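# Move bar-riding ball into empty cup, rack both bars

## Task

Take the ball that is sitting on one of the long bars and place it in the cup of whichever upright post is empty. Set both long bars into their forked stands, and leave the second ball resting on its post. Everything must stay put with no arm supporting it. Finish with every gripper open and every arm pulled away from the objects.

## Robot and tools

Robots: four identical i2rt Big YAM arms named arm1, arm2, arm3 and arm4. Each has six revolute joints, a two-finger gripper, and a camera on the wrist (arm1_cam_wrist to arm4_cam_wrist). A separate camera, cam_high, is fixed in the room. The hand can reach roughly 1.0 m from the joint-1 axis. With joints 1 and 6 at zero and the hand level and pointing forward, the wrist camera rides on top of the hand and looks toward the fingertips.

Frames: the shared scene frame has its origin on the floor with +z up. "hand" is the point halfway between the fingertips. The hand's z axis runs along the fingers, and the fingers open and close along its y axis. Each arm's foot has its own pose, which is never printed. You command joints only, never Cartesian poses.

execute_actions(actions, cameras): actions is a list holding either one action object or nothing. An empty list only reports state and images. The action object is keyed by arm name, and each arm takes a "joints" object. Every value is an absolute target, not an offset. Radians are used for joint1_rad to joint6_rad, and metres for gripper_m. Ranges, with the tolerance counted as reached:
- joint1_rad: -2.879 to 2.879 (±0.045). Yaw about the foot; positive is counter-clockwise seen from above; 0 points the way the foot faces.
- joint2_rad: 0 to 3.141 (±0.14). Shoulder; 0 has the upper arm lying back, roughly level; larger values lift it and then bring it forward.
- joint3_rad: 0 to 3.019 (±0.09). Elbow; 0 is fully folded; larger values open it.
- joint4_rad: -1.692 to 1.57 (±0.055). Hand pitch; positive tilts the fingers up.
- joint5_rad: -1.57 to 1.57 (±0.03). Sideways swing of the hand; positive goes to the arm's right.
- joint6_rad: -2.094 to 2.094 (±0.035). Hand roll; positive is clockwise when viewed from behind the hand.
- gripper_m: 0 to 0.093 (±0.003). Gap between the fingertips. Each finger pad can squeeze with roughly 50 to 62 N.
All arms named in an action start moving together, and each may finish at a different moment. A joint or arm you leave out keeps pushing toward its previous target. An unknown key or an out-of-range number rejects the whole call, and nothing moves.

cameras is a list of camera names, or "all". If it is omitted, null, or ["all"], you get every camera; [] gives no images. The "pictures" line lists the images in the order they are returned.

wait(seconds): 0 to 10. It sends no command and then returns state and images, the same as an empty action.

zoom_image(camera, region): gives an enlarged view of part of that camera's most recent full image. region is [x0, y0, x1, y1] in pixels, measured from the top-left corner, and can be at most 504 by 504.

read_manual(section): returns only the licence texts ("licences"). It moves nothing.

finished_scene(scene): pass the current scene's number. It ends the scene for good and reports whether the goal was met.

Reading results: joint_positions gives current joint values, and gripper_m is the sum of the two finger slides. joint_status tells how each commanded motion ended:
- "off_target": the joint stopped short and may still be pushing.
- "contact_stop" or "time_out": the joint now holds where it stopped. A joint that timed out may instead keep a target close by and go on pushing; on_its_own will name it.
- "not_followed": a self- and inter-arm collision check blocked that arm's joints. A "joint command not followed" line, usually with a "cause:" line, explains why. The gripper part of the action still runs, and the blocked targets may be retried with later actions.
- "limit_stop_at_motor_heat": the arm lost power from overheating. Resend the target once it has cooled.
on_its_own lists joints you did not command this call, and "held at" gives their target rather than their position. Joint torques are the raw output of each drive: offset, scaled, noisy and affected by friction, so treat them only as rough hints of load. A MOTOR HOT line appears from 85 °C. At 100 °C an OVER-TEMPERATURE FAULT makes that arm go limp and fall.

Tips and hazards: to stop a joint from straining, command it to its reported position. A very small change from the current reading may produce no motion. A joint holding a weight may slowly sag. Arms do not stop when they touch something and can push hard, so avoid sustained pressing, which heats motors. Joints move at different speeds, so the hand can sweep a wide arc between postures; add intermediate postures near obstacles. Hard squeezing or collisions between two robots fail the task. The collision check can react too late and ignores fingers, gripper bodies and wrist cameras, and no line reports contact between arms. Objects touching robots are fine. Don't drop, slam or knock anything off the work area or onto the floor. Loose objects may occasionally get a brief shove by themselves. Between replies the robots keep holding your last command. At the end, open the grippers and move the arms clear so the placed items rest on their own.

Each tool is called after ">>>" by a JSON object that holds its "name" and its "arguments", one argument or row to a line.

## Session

>>> {"name": "execute_actions", "arguments": {
  "actions": []
}}

Scene clock: 0.00 s.
Joint torques (N m, as the arm reports them, + toward a larger angle): no reading
arm1.joint_positions: joint1_rad=+0.289 joint2_rad=+0.563 joint3_rad=+1.420 joint4_rad=-1.296 joint5_rad=-0.058 joint6_rad=+0.327 gripper_m=+0.095
arm1.joint_status: not commanded
arm1.hand: x=+1.2499 y=-0.0691 z=+1.3737 quat_wxyz=(-0.186, -0.845, +0.000, +0.502) (m; scene frame)
arm2.joint_positions: joint1_rad=+0.280 joint2_rad=+0.490 joint3_rad=+1.389 joint4_rad=-1.172 joint5_rad=-0.142 joint6_rad=+0.076 gripper_m=+0.094
arm2.joint_status: not commanded
arm2.hand: x=+0.0919 y=+1.2751 z=+1.3815 quat_wxyz=(-0.531, -0.451, -0.658, +0.287) (m; scene frame)
arm3.joint_positions: joint1_rad=+0.256 joint2_rad=+0.643 joint3_rad=+1.352 joint4_rad=-1.304 joint5_rad=+0.291 joint6_rad=+0.090 gripper_m=+0.095
arm3.joint_status: not commanded
arm3.hand: x=-1.2042 y=+0.0158 z=+1.3568 quat_wxyz=(-0.484, -0.001, -0.874, +0.056) (m; scene frame)
arm4.joint_positions: joint1_rad=+0.183 joint2_rad=+0.640 joint3_rad=+1.458 joint4_rad=-1.331 joint5_rad=+0.226 joint6_rad=-0.156 gripper_m=+0.094
arm4.joint_status: not commanded
arm4.hand: x=-0.0147 y=-1.2165 z=+1.3531 quat_wxyz=(-0.411, +0.681, -0.525, -0.302) (m; scene frame)
pictures: arm1_cam_wrist, arm2_cam_wrist, arm3_cam_wrist, arm4_cam_wrist, cam_high
Images, in order (width x height): arm1_cam_wrist 616x616, arm2_cam_wrist 616x616, arm3_cam_wrist 616x616, arm4_cam_wrist 616x616, cam_high 896x504.

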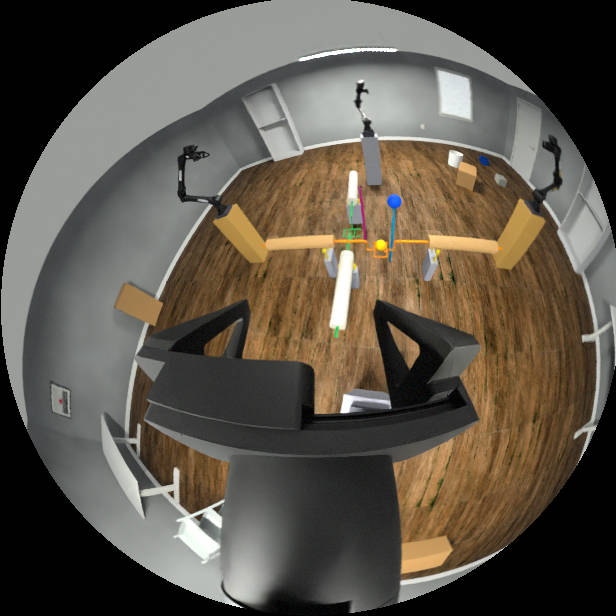

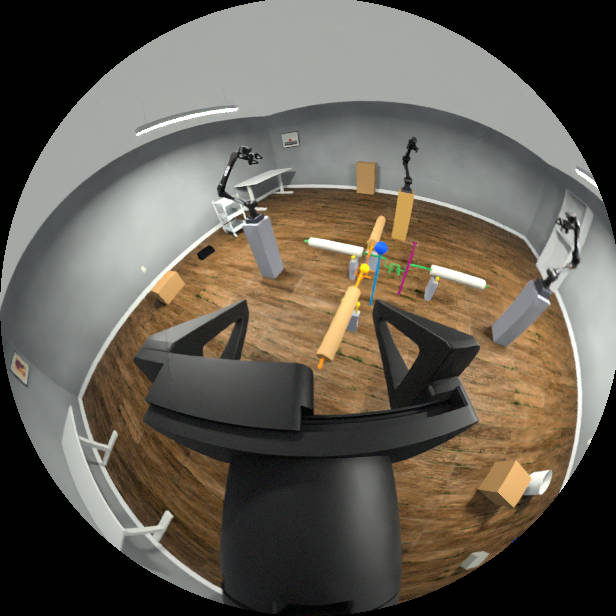

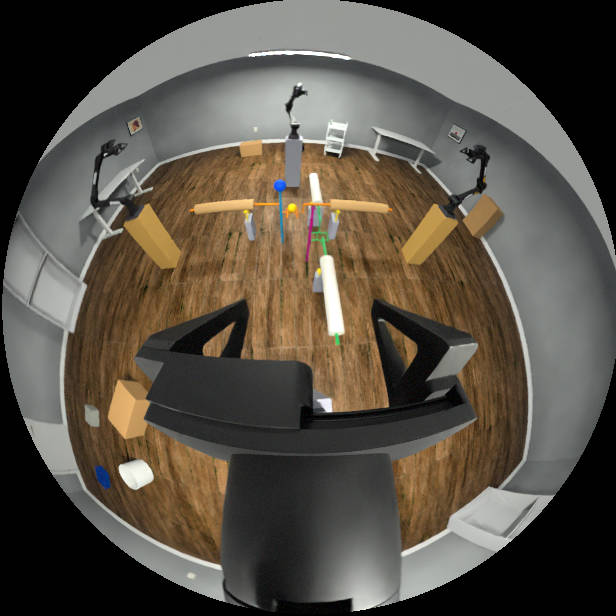

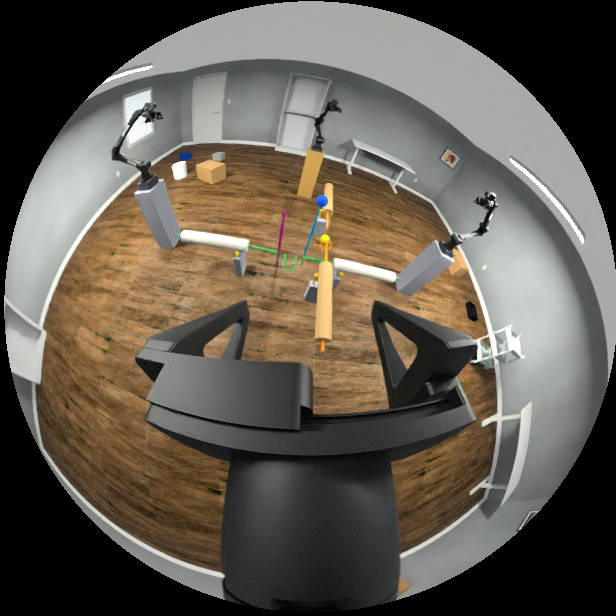

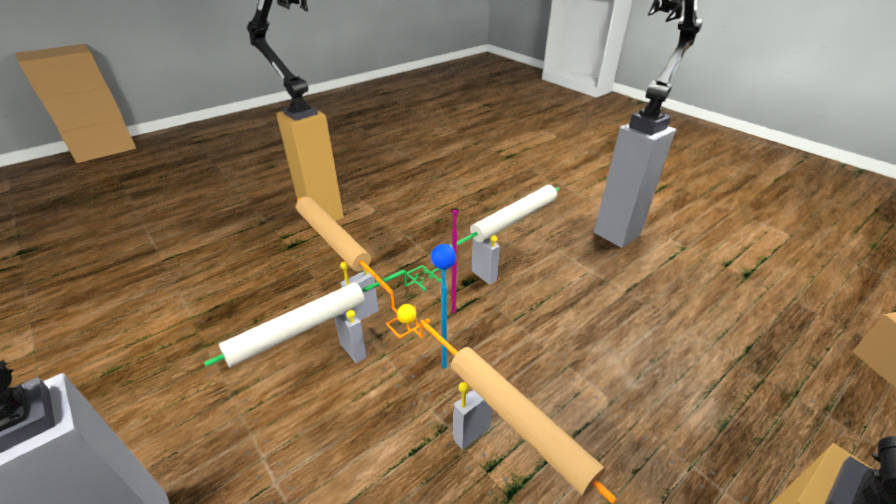

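Mirror image in x.

>>> {"name": "execute_actions", "arguments": {
  "actions": [
    {"arm2":{"joints":{"joint1_rad":0.54,"joint2_rad":2.4,"joint3_rad":1.32,"joint4_rad":-0.5,"joint5_rad":0,"joint6_rad":0.59}},"arm4":{"joints":{"joint1_rad":-0.64,"joint2_rad":2.4,"joint3_rad":1.32,"joint4_rad":-0.5,"joint5_rad":0,"joint6_rad":-0.59}},"arm3":{"joints":{"joint1_rad":0,"joint2_rad":2.2,"joint3_rad":0.68,"joint4_rad":1.5,"joint5_rad":0,"joint6_rad":0}}}
  ],
  "cameras": ["arm2_cam_wrist","arm4_cam_wrist","arm3_cam_wrist"]
}}

Scene clock: 11.87 s.
Joint torques (N m, as the arm reports them, + toward a larger angle): arm1=[-2.71  4.18  9.27  1.6   0.07 -0.19] | arm2=[  2.34 -20.84   4.94   0.5    0.14   0.22] | arm3=[ -0.75 -13.19   2.5    3.27  -0.27  -0.16] | arm4=[ -1.94 -18.49   4.2    0.88   0.01  -0.01]
arm1.joint_positions: joint1_rad=+0.289 joint2_rad=+0.563 joint3_rad=+1.420 joint4_rad=-1.296 joint5_rad=-0.058 joint6_rad=+0.327 gripper_m=+0.095
arm1.joint_status: not commanded
arm1.hand: x=+1.2499 y=-0.0691 z=+1.3737 quat_wxyz=(-0.186, -0.845, +0.000, +0.502) (m; scene frame)
arm2.joint_positions: joint1_rad=+0.530 joint2_rad=+2.391 joint3_rad=+1.311 joint4_rad=-0.507 joint5_rad=-0.005 joint6_rad=+0.577 gripper_m=+0.094
arm2.joint_status: all done
arm2.hand: x=+0.2826 y=+1.0140 z=+0.5334 quat_wxyz=(+0.012, -0.706, -0.708, +0.000) (m; scene frame)
arm3.joint_positions: joint1_rad=+0.010 joint2_rad=+2.193 joint3_rad=+0.677 joint4_rad=+1.477 joint5_rad=+0.004 joint6_rad=+0.013 gripper_m=+0.095
arm3.joint_status: all done
arm3.hand: x=-0.8858 y=-0.0056 z=+0.8409 quat_wxyz=(-0.697, -0.005, -0.717, +0.004) (m; scene frame)
arm4.joint_positions: joint1_rad=-0.641 joint2_rad=+2.407 joint3_rad=+1.316 joint4_rad=-0.511 joint5_rad=+0.001 joint6_rad=-0.581 gripper_m=+0.094
arm4.joint_status: all done
arm4.hand: x=+0.2879 y=-1.0211 z=+0.5306 quat_wxyz=(+0.016, +0.704, -0.710, +0.003) (m; scene frame)
pictures: arm2_cam_wrist, arm3_cam_wrist, arm4_cam_wrist
Images, in order (width x height): arm2_cam_wrist 616x616, arm3_cam_wrist 616x616, arm4_cam_wrist 616x616.

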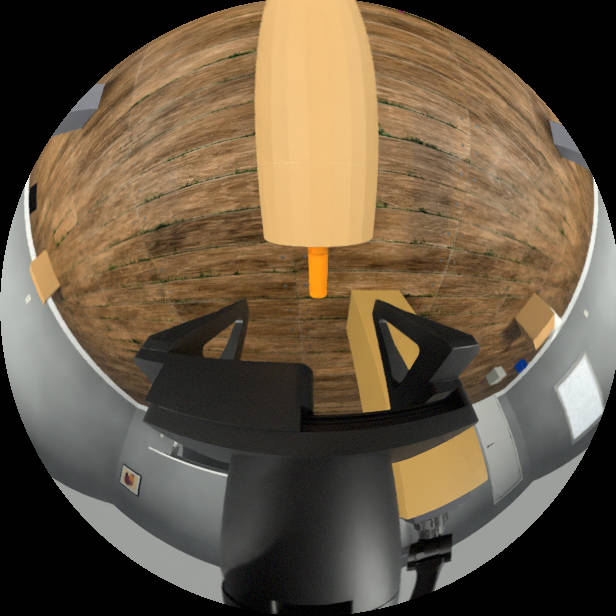

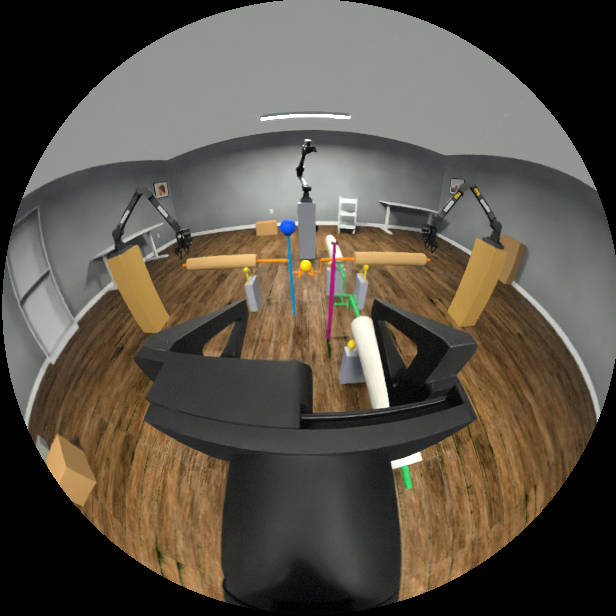

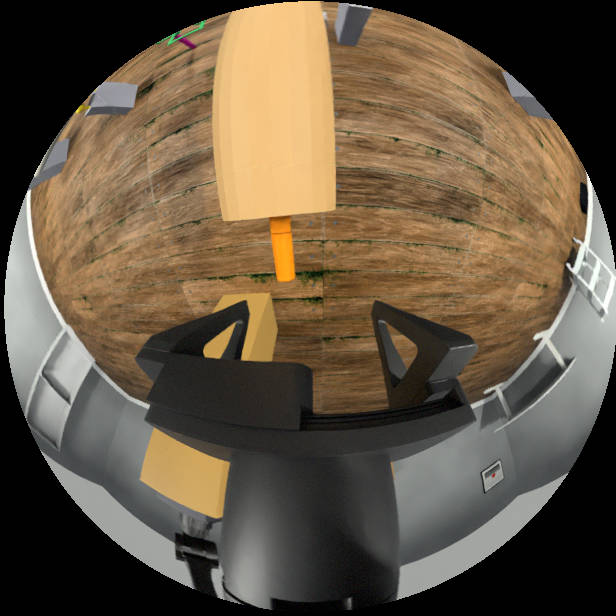

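>>> {"name": "execute_actions", "arguments": {
  "actions": [
    {"arm2":{"joints":{"joint1_rad":0.51,"joint2_rad":2.59,"joint6_rad":0.57}},"arm4":{"joints":{"joint1_rad":-0.585,"joint2_rad":2.595,"joint6_rad":-0.53}}}
  ],
  "cameras": []
}}

>>> {"name": "execute_actions", "arguments": {
  "actions": [
    {"arm2":{"joints":{"joint3_rad":1.385,"joint4_rad":-0.345}},"arm4":{"joints":{"joint3_rad":1.405,"joint4_rad":-0.355}}}
  ],
  "cameras": ["arm2_cam_wrist","arm4_cam_wrist"]
}}

>>> {"name": "execute_actions", "arguments": {
  "actions": [
    {"arm2":{"joints":{"gripper_m":0}},"arm4":{"joints":{"gripper_m":0}}}
  ],
  "cameras": ["arm2_cam_wrist","arm4_cam_wrist","cam_high"]
}}

Scene clock: 22.40 s.
Joint torques (N m, as the arm reports them, + toward a larger angle): arm1=[-2.71  4.2   9.27  1.59  0.07 -0.19] | arm2=[  0.12 -20.89   2.88  -0.14   0.14   0.01] | arm3=[ -0.6  -13.36   2.52   3.33  -0.27  -0.18] | arm4=[ -1.49 -16.86   3.04   0.17   0.01   0.14]
arm1.joint_positions: joint1_rad=+0.289 joint2_rad=+0.563 joint3_rad=+1.420 joint4_rad=-1.296 joint5_rad=-0.058 joint6_rad=+0.327 gripper_m=+0.095
arm1.joint_status: not commanded
arm1.hand: x=+1.2499 y=-0.0691 z=+1.3737 quat_wxyz=(-0.186, -0.845, +0.000, +0.502) (m; scene frame)
arm2.joint_positions: joint1_rad=+0.523 joint2_rad=+2.596 joint3_rad=+1.310 joint4_rad=-0.504 joint5_rad=-0.005 joint6_rad=+0.577 gripper_m=+0.094
arm2.joint_status: all done
arm2.hand: x=+0.2314 y=+1.0850 z=+0.4399 quat_wxyz=(+0.111, -0.705, -0.700, -0.021) (m; scene frame)
arm3.joint_positions: joint1_rad=+0.010 joint2_rad=+2.193 joint3_rad=+0.677 joint4_rad=+1.477 joint5_rad=+0.004 joint6_rad=+0.013 gripper_m=+0.095
arm3.joint_status: not commanded
arm3.hand: x=-0.8858 y=-0.0056 z=+0.8409 quat_wxyz=(-0.697, -0.005, -0.717, +0.004) (m; scene frame)
arm4.joint_positions: joint1_rad=-0.579 joint2_rad=+2.599 joint3_rad=+1.312 joint4_rad=-0.505 joint5_rad=+0.001 joint6_rad=-0.539 gripper_m=+0.094
arm4.joint_status: all done
arm4.hand: x=+0.2191 y=-1.0758 z=+0.4426 quat_wxyz=(+0.108, +0.706, -0.699, +0.028) (m; scene frame)
pictures: none
No camera images: the call's "cameras" was empty. Leave "cameras" out to get every camera's image.

Scene clock: 23.20 s.
Joint torques (N m, as the arm reports them, + toward a larger angle): arm1=[-2.71  4.17  9.26  1.6   0.07 -0.19] | arm2=[ -0.18 -21.98   3.67   0.67   0.16   0.  ] | arm3=[ -0.61 -13.27   2.47   3.35  -0.25  -0.16] | arm4=[ -1.39 -17.66   3.81   0.97  -0.02   0.18]
arm1.joint_positions: joint1_rad=+0.289 joint2_rad=+0.563 joint3_rad=+1.420 joint4_rad=-1.296 joint5_rad=-0.058 joint6_rad=+0.327 gripper_m=+0.095
arm1.joint_status: not commanded
arm1.hand: x=+1.2499 y=-0.0691 z=+1.3737 quat_wxyz=(-0.186, -0.845, +0.000, +0.502) (m; scene frame)
arm2.joint_positions: joint1_rad=+0.523 joint2_rad=+2.589 joint3_rad=+1.380 joint4_rad=-0.354 joint5_rad=-0.005 joint6_rad=+0.577 gripper_m=+0.094
arm2.joint_status: all done
arm2.hand: x=+0.2759 y=+1.0161 z=+0.4453 quat_wxyz=(+0.001, -0.709, -0.705, +0.002) (m; scene frame)
arm3.joint_positions: joint1_rad=+0.010 joint2_rad=+2.193 joint3_rad=+0.677 joint4_rad=+1.477 joint5_rad=+0.004 joint6_rad=+0.013 gripper_m=+0.095
arm3.joint_status: not commanded
arm3.hand: x=-0.8858 y=-0.0056 z=+0.8409 quat_wxyz=(-0.697, -0.005, -0.717, +0.004) (m; scene frame)
arm4.joint_positions: joint1_rad=-0.579 joint2_rad=+2.592 joint3_rad=+1.397 joint4_rad=-0.364 joint5_rad=+0.001 joint6_rad=-0.538 gripper_m=+0.094
arm4.joint_status: all done
arm4.hand: x=+0.2643 y=-0.9985 z=+0.4507 quat_wxyz=(-0.005, +0.710, -0.704, -0.001) (m; scene frame)
pictures: arm2_cam_wrist, arm4_cam_wrist
Images, in order (width x height): arm2_cam_wrist 616x616, arm4_cam_wrist 616x616.

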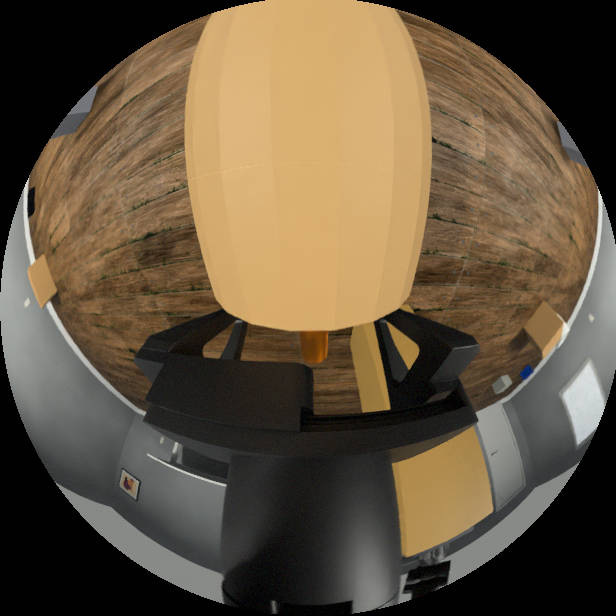

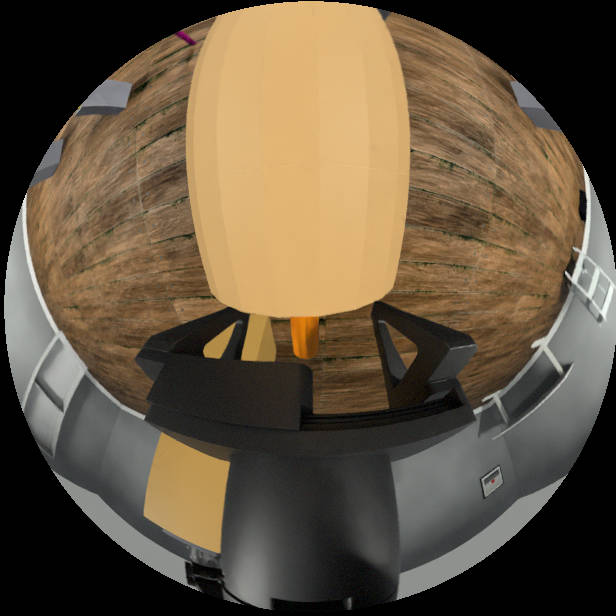

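Scene clock: 23.93 s.
Joint torques (N m, as the arm reports them, + toward a larger angle): arm1=[-2.73  4.18  9.27  1.59  0.07 -0.19] | arm2=[  0.15 -21.71   3.69   0.7   -0.05   0.14] | arm3=[ -0.6  -13.56   2.5    3.24  -0.26  -0.18] | arm4=[ -2.25 -17.91   3.85   0.89   0.38   0.15]
arm1.joint_positions: joint1_rad=+0.289 joint2_rad=+0.563 joint3_rad=+1.420 joint4_rad=-1.296 joint5_rad=-0.058 joint6_rad=+0.327 gripper_m=+0.095
arm1.joint_status: not commanded
arm1.hand: x=+1.2499 y=-0.0691 z=+1.3737 quat_wxyz=(-0.186, -0.845, +0.000, +0.502) (m; scene frame)
arm2.joint_positions: joint1_rad=+0.521 joint2_rad=+2.589 joint3_rad=+1.379 joint4_rad=-0.355 joint5_rad=+0.001 joint6_rad=+0.564 gripper_m=+0.019
arm2.joint_status: gripper_m off_target (ended at +0.019, target +0.000)
arm2.hand: x=+0.2743 y=+1.0157 z=+0.4452 quat_wxyz=(+0.002, -0.705, -0.710, +0.005) (m; scene frame)
arm3.joint_positions: joint1_rad=+0.010 joint2_rad=+2.193 joint3_rad=+0.677 joint4_rad=+1.477 joint5_rad=+0.004 joint6_rad=+0.013 gripper_m=+0.095
arm3.joint_status: not commanded
arm3.hand: x=-0.8858 y=-0.0056 z=+0.8409 quat_wxyz=(-0.697, -0.005, -0.717, +0.004) (m; scene frame)
arm4.joint_positions: joint1_rad=-0.575 joint2_rad=+2.593 joint3_rad=+1.396 joint4_rad=-0.365 joint5_rad=-0.007 joint6_rad=-0.540 gripper_m=+0.019
arm4.joint_status: gripper_m off_target (ended at +0.019, target +0.000)
arm4.hand: x=+0.2606 y=-0.9983 z=+0.4499 quat_wxyz=(-0.003, +0.712, -0.702, -0.005) (m; scene frame)
pictures: arm2_cam_wrist, arm4_cam_wrist, cam_high
Images, in order (width x height): arm2_cam_wrist 616x616, arm4_cam_wrist 616x616, cam_high 896x504.

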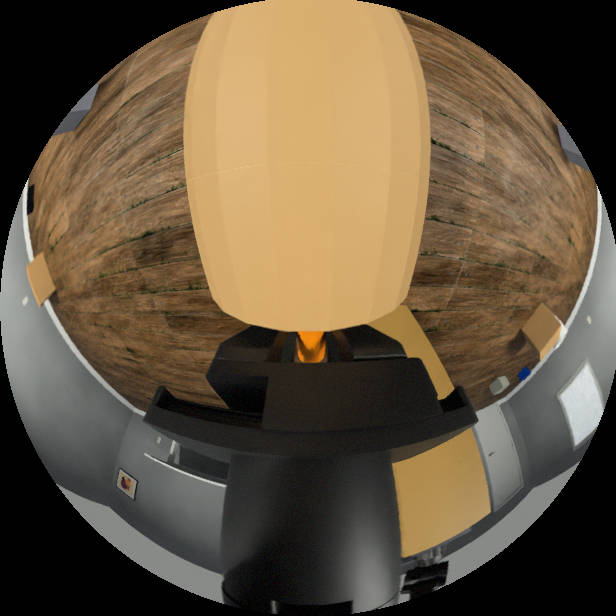

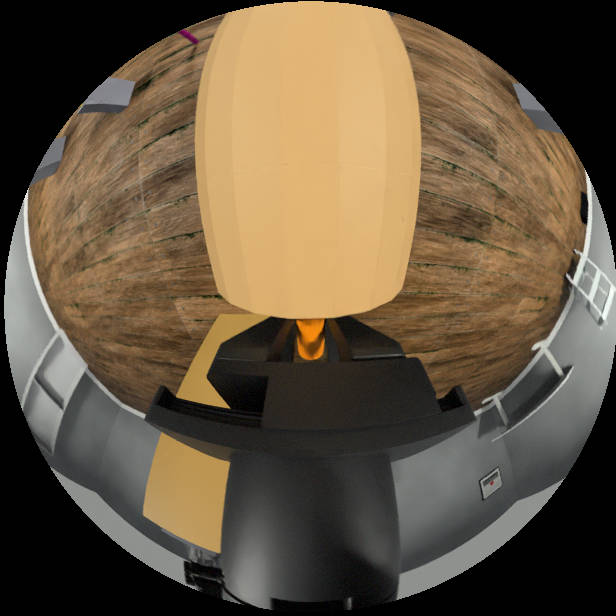

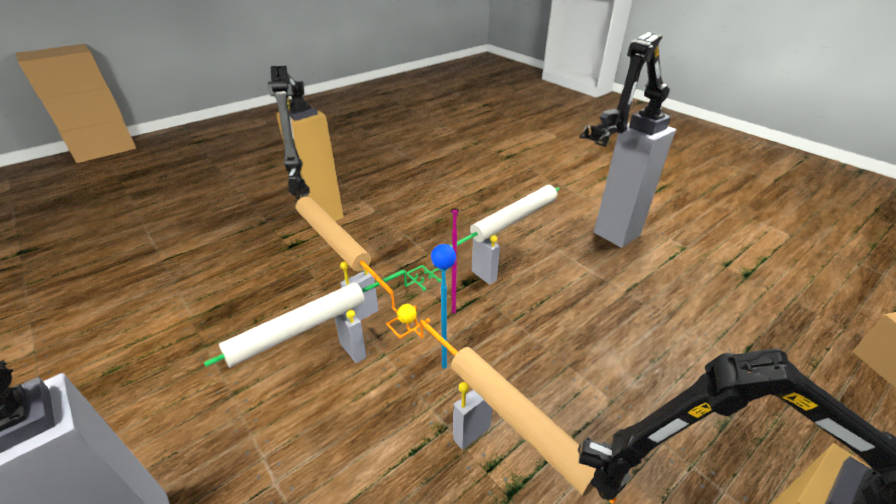

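>>> {"name": "execute_actions", "arguments": {
  "actions": [
    {"arm2":{"joints":{"joint1_rad":0.52,"joint2_rad":2.47,"joint3_rad":1.314,"joint4_rad":-0.415}},"arm4":{"joints":{"joint1_rad":-0.575,"joint2_rad":2.478,"joint3_rad":1.34,"joint4_rad":-0.43}}}
  ],
  "cameras": []
}}

>>> {"name": "execute_actions", "arguments": {
  "actions": [
    {"arm2":{"joints":{"joint2_rad":2.328,"joint3_rad":1.26,"joint4_rad":-0.495}},"arm4":{"joints":{"joint2_rad":2.338,"joint3_rad":1.287,"joint4_rad":-0.51}}}
  ],
  "cameras": []
}}

>>> {"name": "execute_actions", "arguments": {
  "actions": [
    {"arm2":{"joints":{"joint1_rad":0.49,"joint2_rad":2.29,"joint3_rad":1.505,"joint4_rad":-0.735,"joint6_rad":0.54}},"arm4":{"joints":{"joint1_rad":-0.71,"joint2_rad":2.145,"joint3_rad":1.14,"joint4_rad":-0.55,"joint6_rad":-0.66}}}
  ],
  "cameras": []
}}

>>> {"name": "execute_actions", "arguments": {
  "actions": [
    {"arm2":{"joints":{"joint2_rad":2.15,"joint3_rad":1.495,"joint4_rad":-0.875}},"arm4":{"joints":{"joint2_rad":1.97,"joint3_rad":1.15,"joint4_rad":-0.72}}}
  ],
  "cameras": []
}}

>>> {"name": "execute_actions", "arguments": {
  "actions": [
    {"arm2":{"joints":{"joint2_rad":2.025,"joint3_rad":1.545,"joint4_rad":-1.04}},"arm4":{"joints":{"joint2_rad":1.82,"joint3_rad":1.205,"joint4_rad":-0.91}}}
  ],
  "cameras": []
}}

>>> {"name": "execute_actions", "arguments": {
  "actions": [
    {"arm2":{"joints":{"joint2_rad":1.93,"joint3_rad":1.63,"joint4_rad":-1.215}},"arm4":{"joints":{"joint2_rad":1.705,"joint3_rad":1.295,"joint4_rad":-1.105}}}
  ],
  "cameras": ["arm3_cam_wrist","cam_high"]
}}

Scene clock: 44.33 s.
Joint torques (N m, as the arm reports them, + toward a larger angle): arm1=[-2.7   4.17  9.26  1.59  0.07 -0.19] | arm2=[  1.31 -23.53   3.37  -0.4   -0.1    0.18] | arm3=[ -0.6  -13.15   2.48   3.26  -0.27  -0.17] | arm4=[ -1.62 -19.3    3.13   0.01   0.28   0.13]
arm1.joint_positions: joint1_rad=+0.289 joint2_rad=+0.563 joint3_rad=+1.420 joint4_rad=-1.296 joint5_rad=-0.058 joint6_rad=+0.327 gripper_m=+0.095
arm1.joint_status: not commanded
arm1.hand: x=+1.2499 y=-0.0691 z=+1.3737 quat_wxyz=(-0.186, -0.845, +0.000, +0.502) (m; scene frame)
arm2.joint_positions: joint1_rad=+0.519 joint2_rad=+2.489 joint3_rad=+1.317 joint4_rad=-0.401 joint5_rad=+0.002 joint6_rad=+0.560 gripper_m=+0.019
arm2.joint_status: all done
arm2.hand: x=+0.2711 y=+1.0184 z=+0.4857 quat_wxyz=(+0.006, -0.704, -0.710, +0.005) (m; scene frame)
arm3.joint_positions: joint1_rad=+0.010 joint2_rad=+2.193 joint3_rad=+0.677 joint4_rad=+1.477 joint5_rad=+0.004 joint6_rad=+0.013 gripper_m=+0.095
arm3.joint_status: not commanded
arm3.hand: x=-0.8858 y=-0.0056 z=+0.8409 quat_wxyz=(-0.697, -0.005, -0.717, +0.004) (m; scene frame)
arm4.joint_positions: joint1_rad=-0.569 joint2_rad=+2.496 joint3_rad=+1.347 joint4_rad=-0.417 joint5_rad=-0.005 joint6_rad=-0.535 gripper_m=+0.019
arm4.joint_status: all done
arm4.hand: x=+0.2585 y=-0.9960 z=+0.4909 quat_wxyz=(-0.001, +0.713, -0.701, -0.003) (m; scene frame)
pictures: none
No camera images: the call's "cameras" was empty. Leave "cameras" out to get every camera's image.

Scene clock: 45.23 s.
Joint torques (N m, as the arm reports them, + toward a larger angle): arm1=[-2.69  4.18  9.27  1.6   0.07 -0.19] | arm2=[  1.65 -23.02   4.43  -0.25  -0.01   0.21] | arm3=[ -0.52 -13.5    2.57   3.26  -0.29  -0.16] | arm4=[ -1.52 -18.43   4.03   0.12   0.21   0.18]
arm1.joint_positions: joint1_rad=+0.289 joint2_rad=+0.563 joint3_rad=+1.420 joint4_rad=-1.296 joint5_rad=-0.058 joint6_rad=+0.327 gripper_m=+0.095
arm1.joint_status: not commanded
arm1.hand: x=+1.2499 y=-0.0691 z=+1.3737 quat_wxyz=(-0.186, -0.845, +0.000, +0.502) (m; scene frame)
arm2.joint_positions: joint1_rad=+0.516 joint2_rad=+2.344 joint3_rad=+1.257 joint4_rad=-0.486 joint5_rad=+0.000 joint6_rad=+0.558 gripper_m=+0.019
arm2.joint_status: all done
arm2.hand: x=+0.2713 y=+1.0175 z=+0.5471 quat_wxyz=(+0.005, -0.704, -0.710, +0.003) (m; scene frame)
arm3.joint_positions: joint1_rad=+0.010 joint2_rad=+2.193 joint3_rad=+0.677 joint4_rad=+1.477 joint5_rad=+0.004 joint6_rad=+0.013 gripper_m=+0.095
arm3.joint_status: not commanded
arm3.hand: x=-0.8858 y=-0.0056 z=+0.8409 quat_wxyz=(-0.697, -0.005, -0.717, +0.004) (m; scene frame)
arm4.joint_positions: joint1_rad=-0.572 joint2_rad=+2.355 joint3_rad=+1.289 joint4_rad=-0.501 joint5_rad=-0.004 joint6_rad=-0.537 gripper_m=+0.019
arm4.joint_status: all done
arm4.hand: x=+0.2603 y=-0.9968 z=+0.5518 quat_wxyz=(-0.001, +0.712, -0.702, -0.003) (m; scene frame)
pictures: none
No camera images: the call's "cameras" was empty. Leave "cameras" out to get every camera's image.

Scene clock: 46.37 s.
Joint torques (N m, as the arm reports them, + toward a larger angle): arm1=[-2.73  4.21  9.26  1.59  0.07 -0.19] | arm2=[  1.47 -25.51   8.52  -0.21   0.08   0.28] | arm3=[ -0.59 -13.24   2.55   3.35  -0.27  -0.18] | arm4=[ -1.87 -17.52   4.64   0.16   0.05   0.32]
arm1.joint_positions: joint1_rad=+0.289 joint2_rad=+0.563 joint3_rad=+1.420 joint4_rad=-1.296 joint5_rad=-0.058 joint6_rad=+0.327 gripper_m=+0.095
arm1.joint_status: not commanded
arm1.hand: x=+1.2499 y=-0.0691 z=+1.3737 quat_wxyz=(-0.186, -0.845, +0.000, +0.502) (m; scene frame)
arm2.joint_positions: joint1_rad=+0.488 joint2_rad=+2.312 joint3_rad=+1.474 joint4_rad=-0.727 joint5_rad=-0.003 joint6_rad=+0.523 gripper_m=+0.019
arm2.joint_status: all done
arm2.hand: x=+0.2973 y=+0.9480 z=+0.6111 quat_wxyz=(+0.001, -0.702, -0.712, +0.003) (m; scene frame)
arm3.joint_positions: joint1_rad=+0.010 joint2_rad=+2.193 joint3_rad=+0.677 joint4_rad=+1.477 joint5_rad=+0.004 joint6_rad=+0.013 gripper_m=+0.095
arm3.joint_status: not commanded
arm3.hand: x=-0.8858 y=-0.0056 z=+0.8409 quat_wxyz=(-0.697, -0.005, -0.717, +0.004) (m; scene frame)
arm4.joint_positions: joint1_rad=-0.711 joint2_rad=+2.162 joint3_rad=+1.136 joint4_rad=-0.542 joint5_rad=-0.001 joint6_rad=-0.683 gripper_m=+0.019
arm4.joint_status: all done
arm4.hand: x=+0.2994 y=-1.0650 z=+0.6159 quat_wxyz=(-0.001, +0.715, -0.699, -0.001) (m; scene frame)
pictures: none
No camera images: the call's "cameras" was empty. Leave "cameras" out to get every camera's image.

Scene clock: 47.43 s.
Joint torques (N m, as the arm reports them, + toward a larger angle): arm1=[-2.7   4.19  9.26  1.58  0.07 -0.19] | arm2=[  1.12 -24.24   8.58   0.21   0.09   0.25] | arm3=[ -0.71 -13.21   2.52   3.36  -0.26  -0.18] | arm4=[ -0.63 -15.73   6.42   0.46   0.08   0.3 ]
arm1.joint_positions: joint1_rad=+0.289 joint2_rad=+0.563 joint3_rad=+1.420 joint4_rad=-1.296 joint5_rad=-0.058 joint6_rad=+0.327 gripper_m=+0.095
arm1.joint_status: not commanded
arm1.hand: x=+1.2499 y=-0.0691 z=+1.3737 quat_wxyz=(-0.186, -0.845, +0.000, +0.502) (m; scene frame)
arm2.joint_positions: joint1_rad=+0.492 joint2_rad=+2.166 joint3_rad=+1.474 joint4_rad=-0.873 joint5_rad=-0.004 joint6_rad=+0.523 gripper_m=+0.019
arm2.joint_status: all done
arm2.hand: x=+0.3007 y=+0.9480 z=+0.6929 quat_wxyz=(+0.002, -0.701, -0.713, +0.003) (m; scene frame)
arm3.joint_positions: joint1_rad=+0.010 joint2_rad=+2.193 joint3_rad=+0.677 joint4_rad=+1.477 joint5_rad=+0.004 joint6_rad=+0.013 gripper_m=+0.095
arm3.joint_status: not commanded
arm3.hand: x=-0.8858 y=-0.0056 z=+0.8409 quat_wxyz=(-0.697, -0.005, -0.717, +0.004) (m; scene frame)
arm4.joint_positions: joint1_rad=-0.714 joint2_rad=+1.986 joint3_rad=+1.136 joint4_rad=-0.720 joint5_rad=-0.001 joint6_rad=-0.682 gripper_m=+0.019
arm4.joint_status: all done
arm4.hand: x=+0.3014 y=-1.0650 z=+0.6979 quat_wxyz=(+0.000, +0.714, -0.701, +0.000) (m; scene frame)
pictures: none
No camera images: the call's "cameras" was empty. Leave "cameras" out to get every camera's image.

Scene clock: 48.50 s.
Joint torques (N m, as the arm reports them, + toward a larger angle): arm1=[-2.71  4.16  9.26  1.59  0.07 -0.19] | arm2=[  1.04 -22.64  11.35  -0.47  -0.12   0.23] | arm3=[ -0.7  -13.19   2.49   3.35  -0.26  -0.19] | arm4=[ -1.97 -15.36  10.01  -0.3    0.37   0.23]
arm1.joint_positions: joint1_rad=+0.289 joint2_rad=+0.563 joint3_rad=+1.420 joint4_rad=-1.296 joint5_rad=-0.058 joint6_rad=+0.327 gripper_m=+0.095
arm1.joint_status: not commanded
arm1.hand: x=+1.2499 y=-0.0691 z=+1.3737 quat_wxyz=(-0.186, -0.845, +0.000, +0.502) (m; scene frame)
arm2.joint_positions: joint1_rad=+0.492 joint2_rad=+2.034 joint3_rad=+1.499 joint4_rad=-1.025 joint5_rad=+0.003 joint6_rad=+0.526 gripper_m=+0.019
arm2.joint_status: all done
arm2.hand: x=+0.2994 y=+0.9496 z=+0.7753 quat_wxyz=(-0.001, -0.702, -0.712, +0.007) (m; scene frame)
arm3.joint_positions: joint1_rad=+0.010 joint2_rad=+2.193 joint3_rad=+0.677 joint4_rad=+1.477 joint5_rad=+0.004 joint6_rad=+0.013 gripper_m=+0.095
arm3.joint_status: not commanded
arm3.hand: x=-0.8858 y=-0.0056 z=+0.8409 quat_wxyz=(-0.697, -0.005, -0.717, +0.004) (m; scene frame)
arm4.joint_positions: joint1_rad=-0.703 joint2_rad=+1.832 joint3_rad=+1.154 joint4_rad=-0.895 joint5_rad=-0.007 joint6_rad=-0.674 gripper_m=+0.019
arm4.joint_status: all done
arm4.hand: x=+0.2924 y=-1.0664 z=+0.7749 quat_wxyz=(+0.002, +0.714, -0.700, -0.004) (m; scene frame)
pictures: none
No camera images: the call's "cameras" was empty. Leave "cameras" out to get every camera's image.

Scene clock: 49.63 s.
Joint torques (N m, as the arm reports them, + toward a larger angle): arm1=[-2.69  4.18  9.26  1.59  0.07 -0.2 ] | arm2=[  1.2  -22.76  12.43  -0.6   -0.13   0.22] | arm3=[ -0.48 -13.32   2.52   3.37  -0.28  -0.19] | arm4=[ -2.22 -15.48  11.44  -0.25   0.35   0.24]
arm1.joint_positions: joint1_rad=+0.289 joint2_rad=+0.563 joint3_rad=+1.420 joint4_rad=-1.296 joint5_rad=-0.058 joint6_rad=+0.327 gripper_m=+0.095
arm1.joint_status: not commanded
arm1.hand: x=+1.2499 y=-0.0691 z=+1.3737 quat_wxyz=(-0.186, -0.845, +0.000, +0.502) (m; scene frame)
arm2.joint_positions: joint1_rad=+0.492 joint2_rad=+1.946 joint3_rad=+1.578 joint4_rad=-1.196 joint5_rad=+0.003 joint6_rad=+0.526 gripper_m=+0.019
arm2.joint_status: all done
arm2.hand: x=+0.2996 y=+0.9507 z=+0.8515 quat_wxyz=(+0.002, -0.702, -0.712, +0.006) (m; scene frame)
arm3.joint_positions: joint1_rad=+0.010 joint2_rad=+2.193 joint3_rad=+0.677 joint4_rad=+1.477 joint5_rad=+0.004 joint6_rad=+0.013 gripper_m=+0.095
arm3.joint_status: not commanded
arm3.hand: x=-0.8858 y=-0.0056 z=+0.8409 quat_wxyz=(-0.697, -0.005, -0.717, +0.004) (m; scene frame)
arm4.joint_positions: joint1_rad=-0.703 joint2_rad=+1.719 joint3_rad=+1.236 joint4_rad=-1.089 joint5_rad=-0.007 joint6_rad=-0.673 gripper_m=+0.019
arm4.joint_status: all done
arm4.hand: x=+0.2928 y=-1.0660 z=+0.8531 quat_wxyz=(+0.002, +0.714, -0.700, -0.004) (m; scene frame)
pictures: arm3_cam_wrist, cam_high
Images, in order (width x height): arm3_cam_wrist 616x616, cam_high 896x504.

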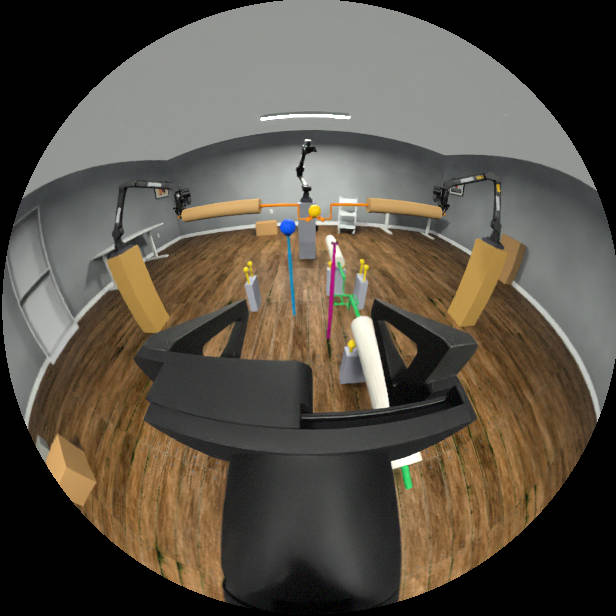

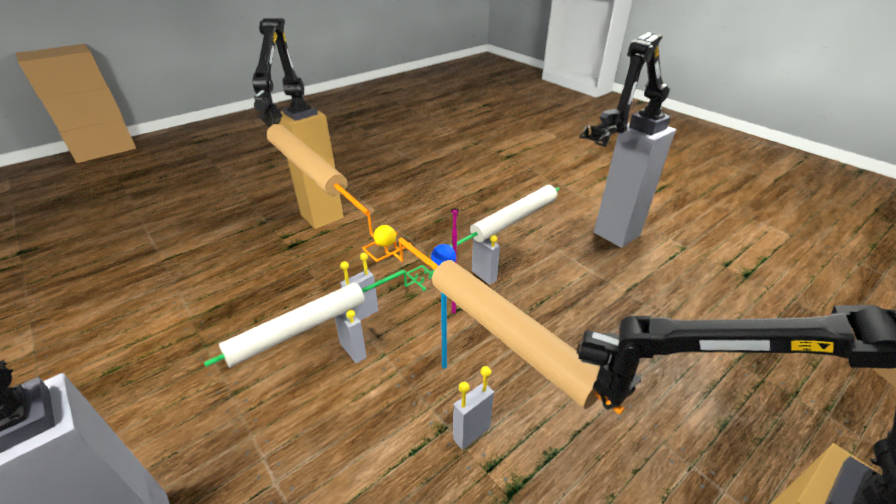

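>>> {"name": "execute_actions", "arguments": {
  "actions": [
    {"arm2":{"joints":{"joint1_rad":0.305,"joint3_rad":1.645,"joint6_rad":0.35}},"arm4":{"joints":{"joint1_rad":-0.588,"joint2_rad":1.485,"joint3_rad":0.965,"joint4_rad":-1.02,"joint6_rad":-0.53}}}
  ],
  "cameras": []
}}

>>> {"name": "execute_actions", "arguments": {
  "actions": [
    {"arm2":{"joints":{"joint1_rad":0.13,"joint3_rad":1.6,"joint6_rad":0.18}},"arm4":{"joints":{"joint1_rad":-0.357,"joint2_rad":1.335,"joint3_rad":0.8,"joint4_rad":-1.01,"joint6_rad":-0.3}}}
  ],
  "cameras": []
}}

>>> {"name": "execute_actions", "arguments": {
  "actions": [
    {"arm2":{"joints":{"joint1_rad":-0.045,"joint6_rad":0.01}},"arm4":{"joints":{"joint1_rad":-0.05,"joint2_rad":1.265,"joint3_rad":0.74,"joint4_rad":-1.02,"joint6_rad":0.01}}}
  ],
  "cameras": []
}}

>>> {"name": "execute_actions", "arguments": {
  "actions": [
    {"arm2":{"joints":{"joint1_rad":-0.25,"joint2_rad":1.975,"joint3_rad":1.655,"joint4_rad":-1.2,"joint6_rad":-0.2}},"arm4":{"joints":{"joint1_rad":0.328,"joint2_rad":1.335,"joint3_rad":0.815,"joint4_rad":-1.01,"joint6_rad":0.385}}}
  ],
  "cameras": ["arm3_cam_wrist","cam_high"]
}}

>>> {"name": "zoom_image", "arguments": {
  "camera": "arm3_cam_wrist",
  "region": [285,180,385,280]
}}

>>> {"name": "zoom_image", "arguments": {
  "camera": "cam_high",
  "region": [400,150,520,270]
}}

Scene clock: 66.57 s.
Joint torques (N m, as the arm reports them, + toward a larger angle): arm1=[-2.72  4.18  9.26  1.59  0.07 -0.19] | arm2=[  2.23 -22.97  13.52   0.1   -0.16   0.31] | arm3=[ -0.48 -13.2    2.53   3.33  -0.29  -0.18] | arm4=[ -1.93 -12.52   7.59   0.59   0.41   0.3 ]
arm1.joint_positions: joint1_rad=+0.289 joint2_rad=+0.563 joint3_rad=+1.420 joint4_rad=-1.296 joint5_rad=-0.058 joint6_rad=+0.327 gripper_m=+0.095
arm1.joint_status: not commanded
arm1.hand: x=+1.2499 y=-0.0691 z=+1.3737 quat_wxyz=(-0.186, -0.845, +0.000, +0.502) (m; scene frame)
arm2.joint_positions: joint1_rad=+0.295 joint2_rad=+1.946 joint3_rad=+1.579 joint4_rad=-1.212 joint5_rad=+0.003 joint6_rad=+0.328 gripper_m=+0.019
arm2.joint_status: all done
arm2.hand: x=+0.1947 y=+0.9051 z=+0.8530 quat_wxyz=(+0.009, -0.701, -0.713, +0.004) (m; scene frame)
arm3.joint_positions: joint1_rad=+0.010 joint2_rad=+2.193 joint3_rad=+0.677 joint4_rad=+1.477 joint5_rad=+0.004 joint6_rad=+0.013 gripper_m=+0.095
arm3.joint_status: not commanded
arm3.hand: x=-0.8858 y=-0.0056 z=+0.8409 quat_wxyz=(-0.697, -0.005, -0.717, +0.004) (m; scene frame)
arm4.joint_positions: joint1_rad=-0.580 joint2_rad=+1.501 joint3_rad=+0.958 joint4_rad=-1.024 joint5_rad=-0.007 joint6_rad=-0.551 gripper_m=+0.019
arm4.joint_status: all done
arm4.hand: x=+0.1971 y=-1.1121 z=+0.8514 quat_wxyz=(+0.000, +0.715, -0.700, -0.004) (m; scene frame)
pictures: none
No camera images: the call's "cameras" was empty. Leave "cameras" out to get every camera's image.

Scene clock: 67.70 s.
Joint torques (N m, as the arm reports them, + toward a larger angle): arm1=[-2.74  4.19  9.27  1.59  0.07 -0.19] | arm2=[  2.15 -23.07  10.19   0.09  -0.14   0.32] | arm3=[ -0.36 -13.13   2.56   3.33  -0.27  -0.17] | arm4=[-2.44 -9.6   8.3   0.52  0.26  0.31]
arm1.joint_positions: joint1_rad=+0.289 joint2_rad=+0.563 joint3_rad=+1.420 joint4_rad=-1.296 joint5_rad=-0.058 joint6_rad=+0.327 gripper_m=+0.095
arm1.joint_status: not commanded
arm1.hand: x=+1.2499 y=-0.0691 z=+1.3737 quat_wxyz=(-0.186, -0.845, +0.000, +0.502) (m; scene frame)
arm2.joint_positions: joint1_rad=+0.122 joint2_rad=+1.946 joint3_rad=+1.579 joint4_rad=-1.212 joint5_rad=+0.003 joint6_rad=+0.157 gripper_m=+0.019
arm2.joint_status: all done
arm2.hand: x=+0.0985 y=+0.8800 z=+0.8541 quat_wxyz=(+0.009, -0.702, -0.712, +0.003) (m; scene frame)
arm3.joint_positions: joint1_rad=+0.010 joint2_rad=+2.193 joint3_rad=+0.677 joint4_rad=+1.477 joint5_rad=+0.004 joint6_rad=+0.013 gripper_m=+0.095
arm3.joint_status: not commanded
arm3.hand: x=-0.8858 y=-0.0056 z=+0.8409 quat_wxyz=(-0.697, -0.005, -0.717, +0.004) (m; scene frame)
arm4.joint_positions: joint1_rad=-0.351 joint2_rad=+1.350 joint3_rad=+0.783 joint4_rad=-1.009 joint5_rad=-0.004 joint6_rad=-0.320 gripper_m=+0.019
arm4.joint_status: all done
arm4.hand: x=+0.0964 y=-1.1385 z=+0.8456 quat_wxyz=(+0.004, +0.714, -0.700, -0.001) (m; scene frame)
pictures: none
No camera images: the call's "cameras" was empty. Leave "cameras" out to get every camera's image.

Scene clock: 68.87 s.
Joint torques (N m, as the arm reports them, + toward a larger angle): arm1=[-2.7   4.2   9.26  1.58  0.07 -0.19] | arm2=[  2.02 -23.1   10.14   0.13  -0.16   0.38] | arm3=[ -0.55 -13.17   2.5    3.28  -0.28  -0.18] | arm4=[-2.05 -8.97  7.96  0.39  0.21  0.36]
arm1.joint_positions: joint1_rad=+0.289 joint2_rad=+0.563 joint3_rad=+1.420 joint4_rad=-1.296 joint5_rad=-0.058 joint6_rad=+0.327 gripper_m=+0.095
arm1.joint_status: not commanded
arm1.hand: x=+1.2499 y=-0.0691 z=+1.3737 quat_wxyz=(-0.186, -0.845, +0.000, +0.502) (m; scene frame)
arm2.joint_positions: joint1_rad=-0.053 joint2_rad=+1.946 joint3_rad=+1.579 joint4_rad=-1.213 joint5_rad=+0.003 joint6_rad=-0.016 gripper_m=+0.019
arm2.joint_status: all done
arm2.hand: x=-0.0021 y=+0.8719 z=+0.8553 quat_wxyz=(+0.009, -0.702, -0.712, +0.002) (m; scene frame)
arm3.joint_positions: joint1_rad=+0.010 joint2_rad=+2.193 joint3_rad=+0.677 joint4_rad=+1.477 joint5_rad=+0.004 joint6_rad=+0.013 gripper_m=+0.095
arm3.joint_status: not commanded
arm3.hand: x=-0.8858 y=-0.0056 z=+0.8409 quat_wxyz=(-0.697, -0.005, -0.717, +0.004) (m; scene frame)
arm4.joint_positions: joint1_rad=-0.045 joint2_rad=+1.282 joint3_rad=+0.726 joint4_rad=-1.017 joint5_rad=-0.003 joint6_rad=-0.014 gripper_m=+0.019
arm4.joint_status: all done
arm4.hand: x=-0.0016 y=-1.1470 z=+0.8473 quat_wxyz=(+0.003, +0.714, -0.700, +0.000) (m; scene frame)
pictures: none
No camera images: the call's "cameras" was empty. Leave "cameras" out to get every camera's image.

Scene clock: 70.03 s.
Joint torques (N m, as the arm reports them, + toward a larger angle): arm1=[-2.7   4.16  9.26  1.59  0.07 -0.19] | arm2=[  1.69 -23.3   12.32  -0.18  -0.17   0.28] | arm3=[ -0.56 -13.08   2.41   3.36  -0.26  -0.18] | arm4=[-1.6  -9.65  9.89  0.1   0.23  0.32]
arm1.joint_positions: joint1_rad=+0.289 joint2_rad=+0.563 joint3_rad=+1.420 joint4_rad=-1.296 joint5_rad=-0.058 joint6_rad=+0.327 gripper_m=+0.095
arm1.joint_status: not commanded
arm1.hand: x=+1.2499 y=-0.0691 z=+1.3737 quat_wxyz=(-0.186, -0.845, +0.000, +0.502) (m; scene frame)
arm2.joint_positions: joint1_rad=-0.256 joint2_rad=+1.987 joint3_rad=+1.605 joint4_rad=-1.191 joint5_rad=+0.002 joint6_rad=-0.221 gripper_m=+0.019
arm2.joint_status: all done
arm2.hand: x=-0.1212 y=+0.8716 z=+0.8430 quat_wxyz=(+0.006, -0.702, -0.712, +0.004) (m; scene frame)
arm3.joint_positions: joint1_rad=+0.010 joint2_rad=+2.193 joint3_rad=+0.677 joint4_rad=+1.477 joint5_rad=+0.004 joint6_rad=+0.013 gripper_m=+0.095
arm3.joint_status: not commanded
arm3.hand: x=-0.8858 y=-0.0056 z=+0.8409 quat_wxyz=(-0.697, -0.005, -0.717, +0.004) (m; scene frame)
arm4.joint_positions: joint1_rad=+0.329 joint2_rad=+1.350 joint3_rad=+0.772 joint4_rad=-1.001 joint5_rad=-0.001 joint6_rad=+0.360 gripper_m=+0.019
arm4.joint_status: all done
arm4.hand: x=-0.1193 y=-1.1495 z=+0.8425 quat_wxyz=(+0.003, +0.714, -0.700, +0.003) (m; scene frame)
pictures: arm3_cam_wrist, cam_high
Images, in order (width x height): arm3_cam_wrist 616x616, cam_high 896x504.

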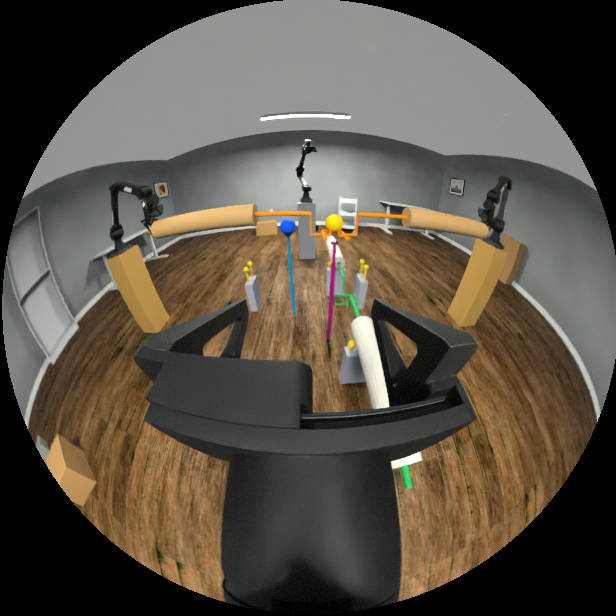

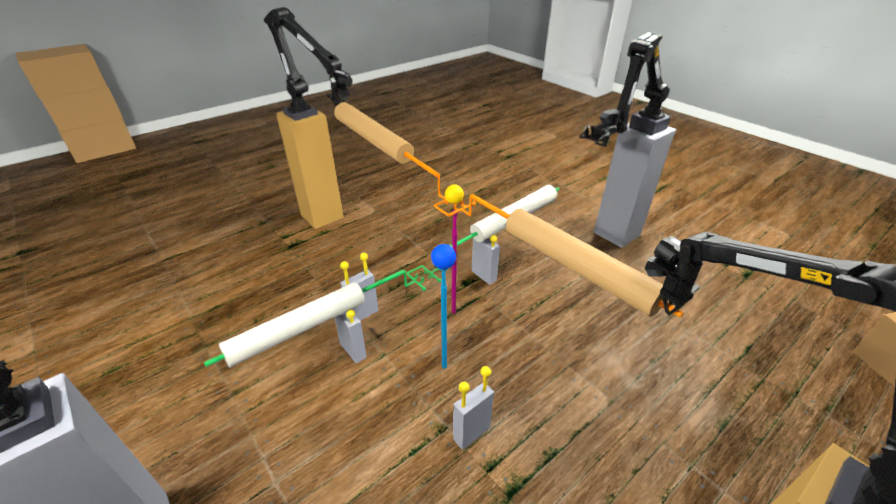

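Region (285, 180, 385, 280) of arm3_cam_wrist's 616x616 image, scaled by 5.040, with more detail than that image has.

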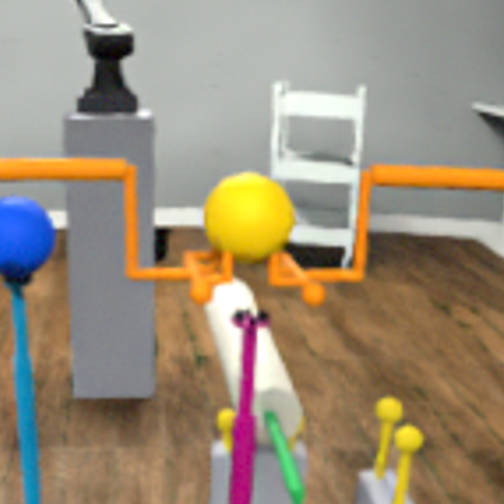

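Region (400, 150, 520, 270) of cam_high's 896x504 image, scaled by 4.200, with more detail than that image has.

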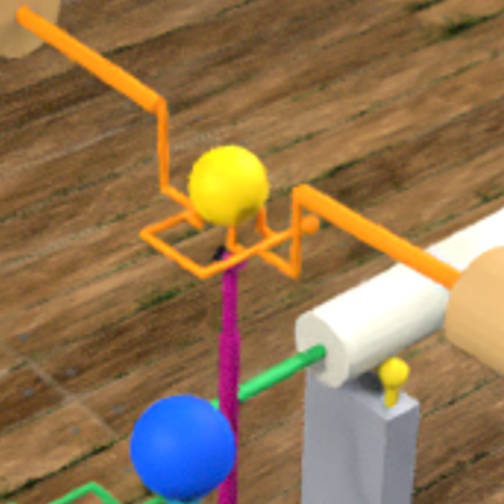

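>>> {"name": "execute_actions", "arguments": {
  "actions": [
    {"arm2":{"joints":{"joint2_rad":2.015,"joint3_rad":1.61,"joint4_rad":-1.125}},"arm4":{"joints":{"joint1_rad":0.385,"joint2_rad":1.395,"joint3_rad":0.735,"joint4_rad":-0.895,"joint6_rad":0.43}}}
  ],
  "cameras": ["arm3_cam_wrist","cam_high"]
}}

>>> {"name": "zoom_image", "arguments": {
  "camera": "arm3_cam_wrist",
  "region": [285,180,385,280]
}}

>>> {"name": "zoom_image", "arguments": {
  "camera": "cam_high",
  "region": [400,150,520,270]
}}

Scene clock: 83.10 s.
Joint torques (N m, as the arm reports them, + toward a larger angle): arm1=[-2.72  4.17  9.26  1.59  0.07 -0.19] | arm2=[  1.86 -24.03   9.49   0.5   -0.16   0.25] | arm3=[ -0.63 -13.22   2.6    3.33  -0.29  -0.16] | arm4=[-1.03 -9.77  6.78  0.37  0.14  0.2 ]
arm1.joint_positions: joint1_rad=+0.289 joint2_rad=+0.563 joint3_rad=+1.420 joint4_rad=-1.296 joint5_rad=-0.058 joint6_rad=+0.327 gripper_m=+0.095
arm1.joint_status: not commanded
arm1.hand: x=+1.2499 y=-0.0691 z=+1.3737 quat_wxyz=(-0.186, -0.845, +0.000, +0.502) (m; scene frame)
arm2.joint_positions: joint1_rad=-0.256 joint2_rad=+2.031 joint3_rad=+1.595 joint4_rad=-1.131 joint5_rad=+0.002 joint6_rad=-0.215 gripper_m=+0.019
arm2.joint_status: all done
arm2.hand: x=-0.1229 y=+0.8649 z=+0.8140 quat_wxyz=(+0.004, -0.704, -0.710, +0.006) (m; scene frame)
arm3.joint_positions: joint1_rad=+0.010 joint2_rad=+2.193 joint3_rad=+0.677 joint4_rad=+1.477 joint5_rad=+0.004 joint6_rad=+0.013 gripper_m=+0.095
arm3.joint_status: not commanded
arm3.hand: x=-0.8858 y=-0.0056 z=+0.8409 quat_wxyz=(-0.697, -0.005, -0.717, +0.004) (m; scene frame)
arm4.joint_positions: joint1_rad=+0.383 joint2_rad=+1.414 joint3_rad=+0.731 joint4_rad=-0.898 joint5_rad=-0.001 joint6_rad=+0.418 gripper_m=+0.019
arm4.joint_status: all done
arm4.hand: x=-0.1355 y=-1.1563 z=+0.8102 quat_wxyz=(+0.003, +0.713, -0.702, +0.004) (m; scene frame)
pictures: arm3_cam_wrist, cam_high
Images, in order (width x height): arm3_cam_wrist 616x616, cam_high 896x504.

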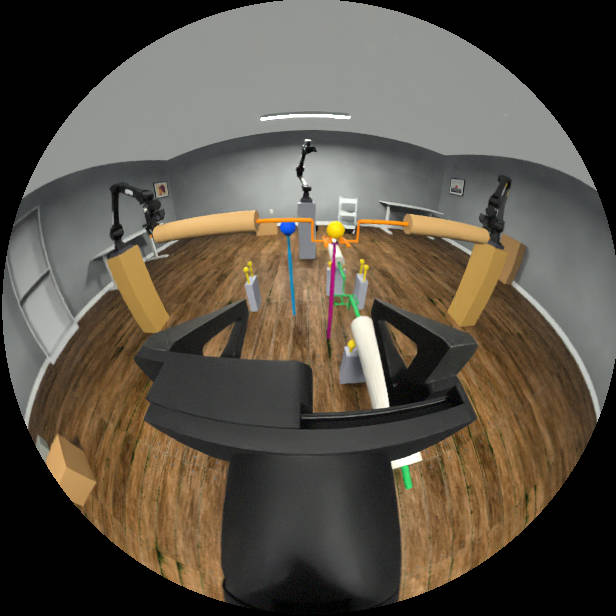

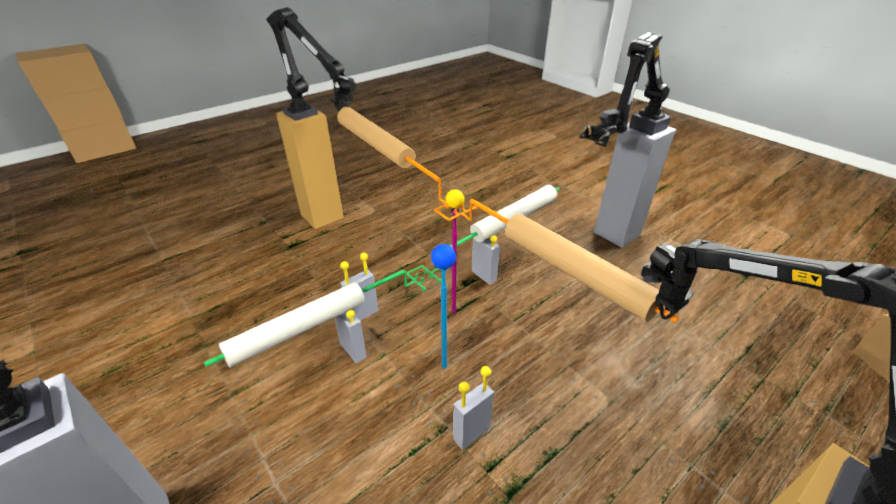

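Region (285, 180, 385, 280) of arm3_cam_wrist's 616x616 image, scaled by 5.040, with more detail than that image has.

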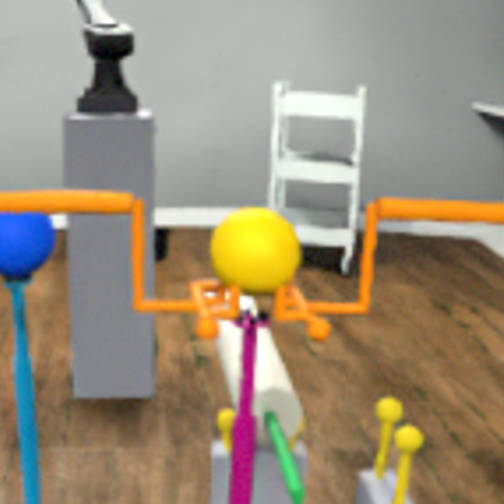

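Region (400, 150, 520, 270) of cam_high's 896x504 image, scaled by 4.200, with more detail than that image has.

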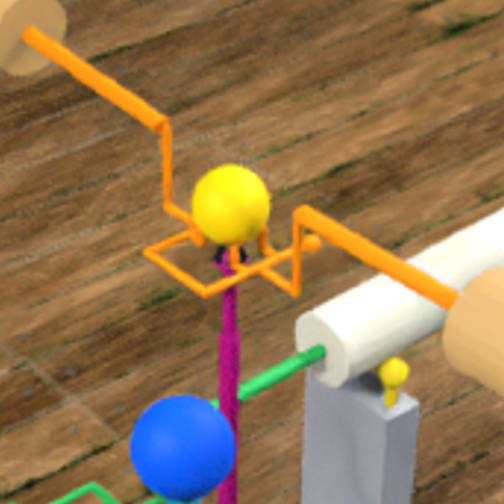

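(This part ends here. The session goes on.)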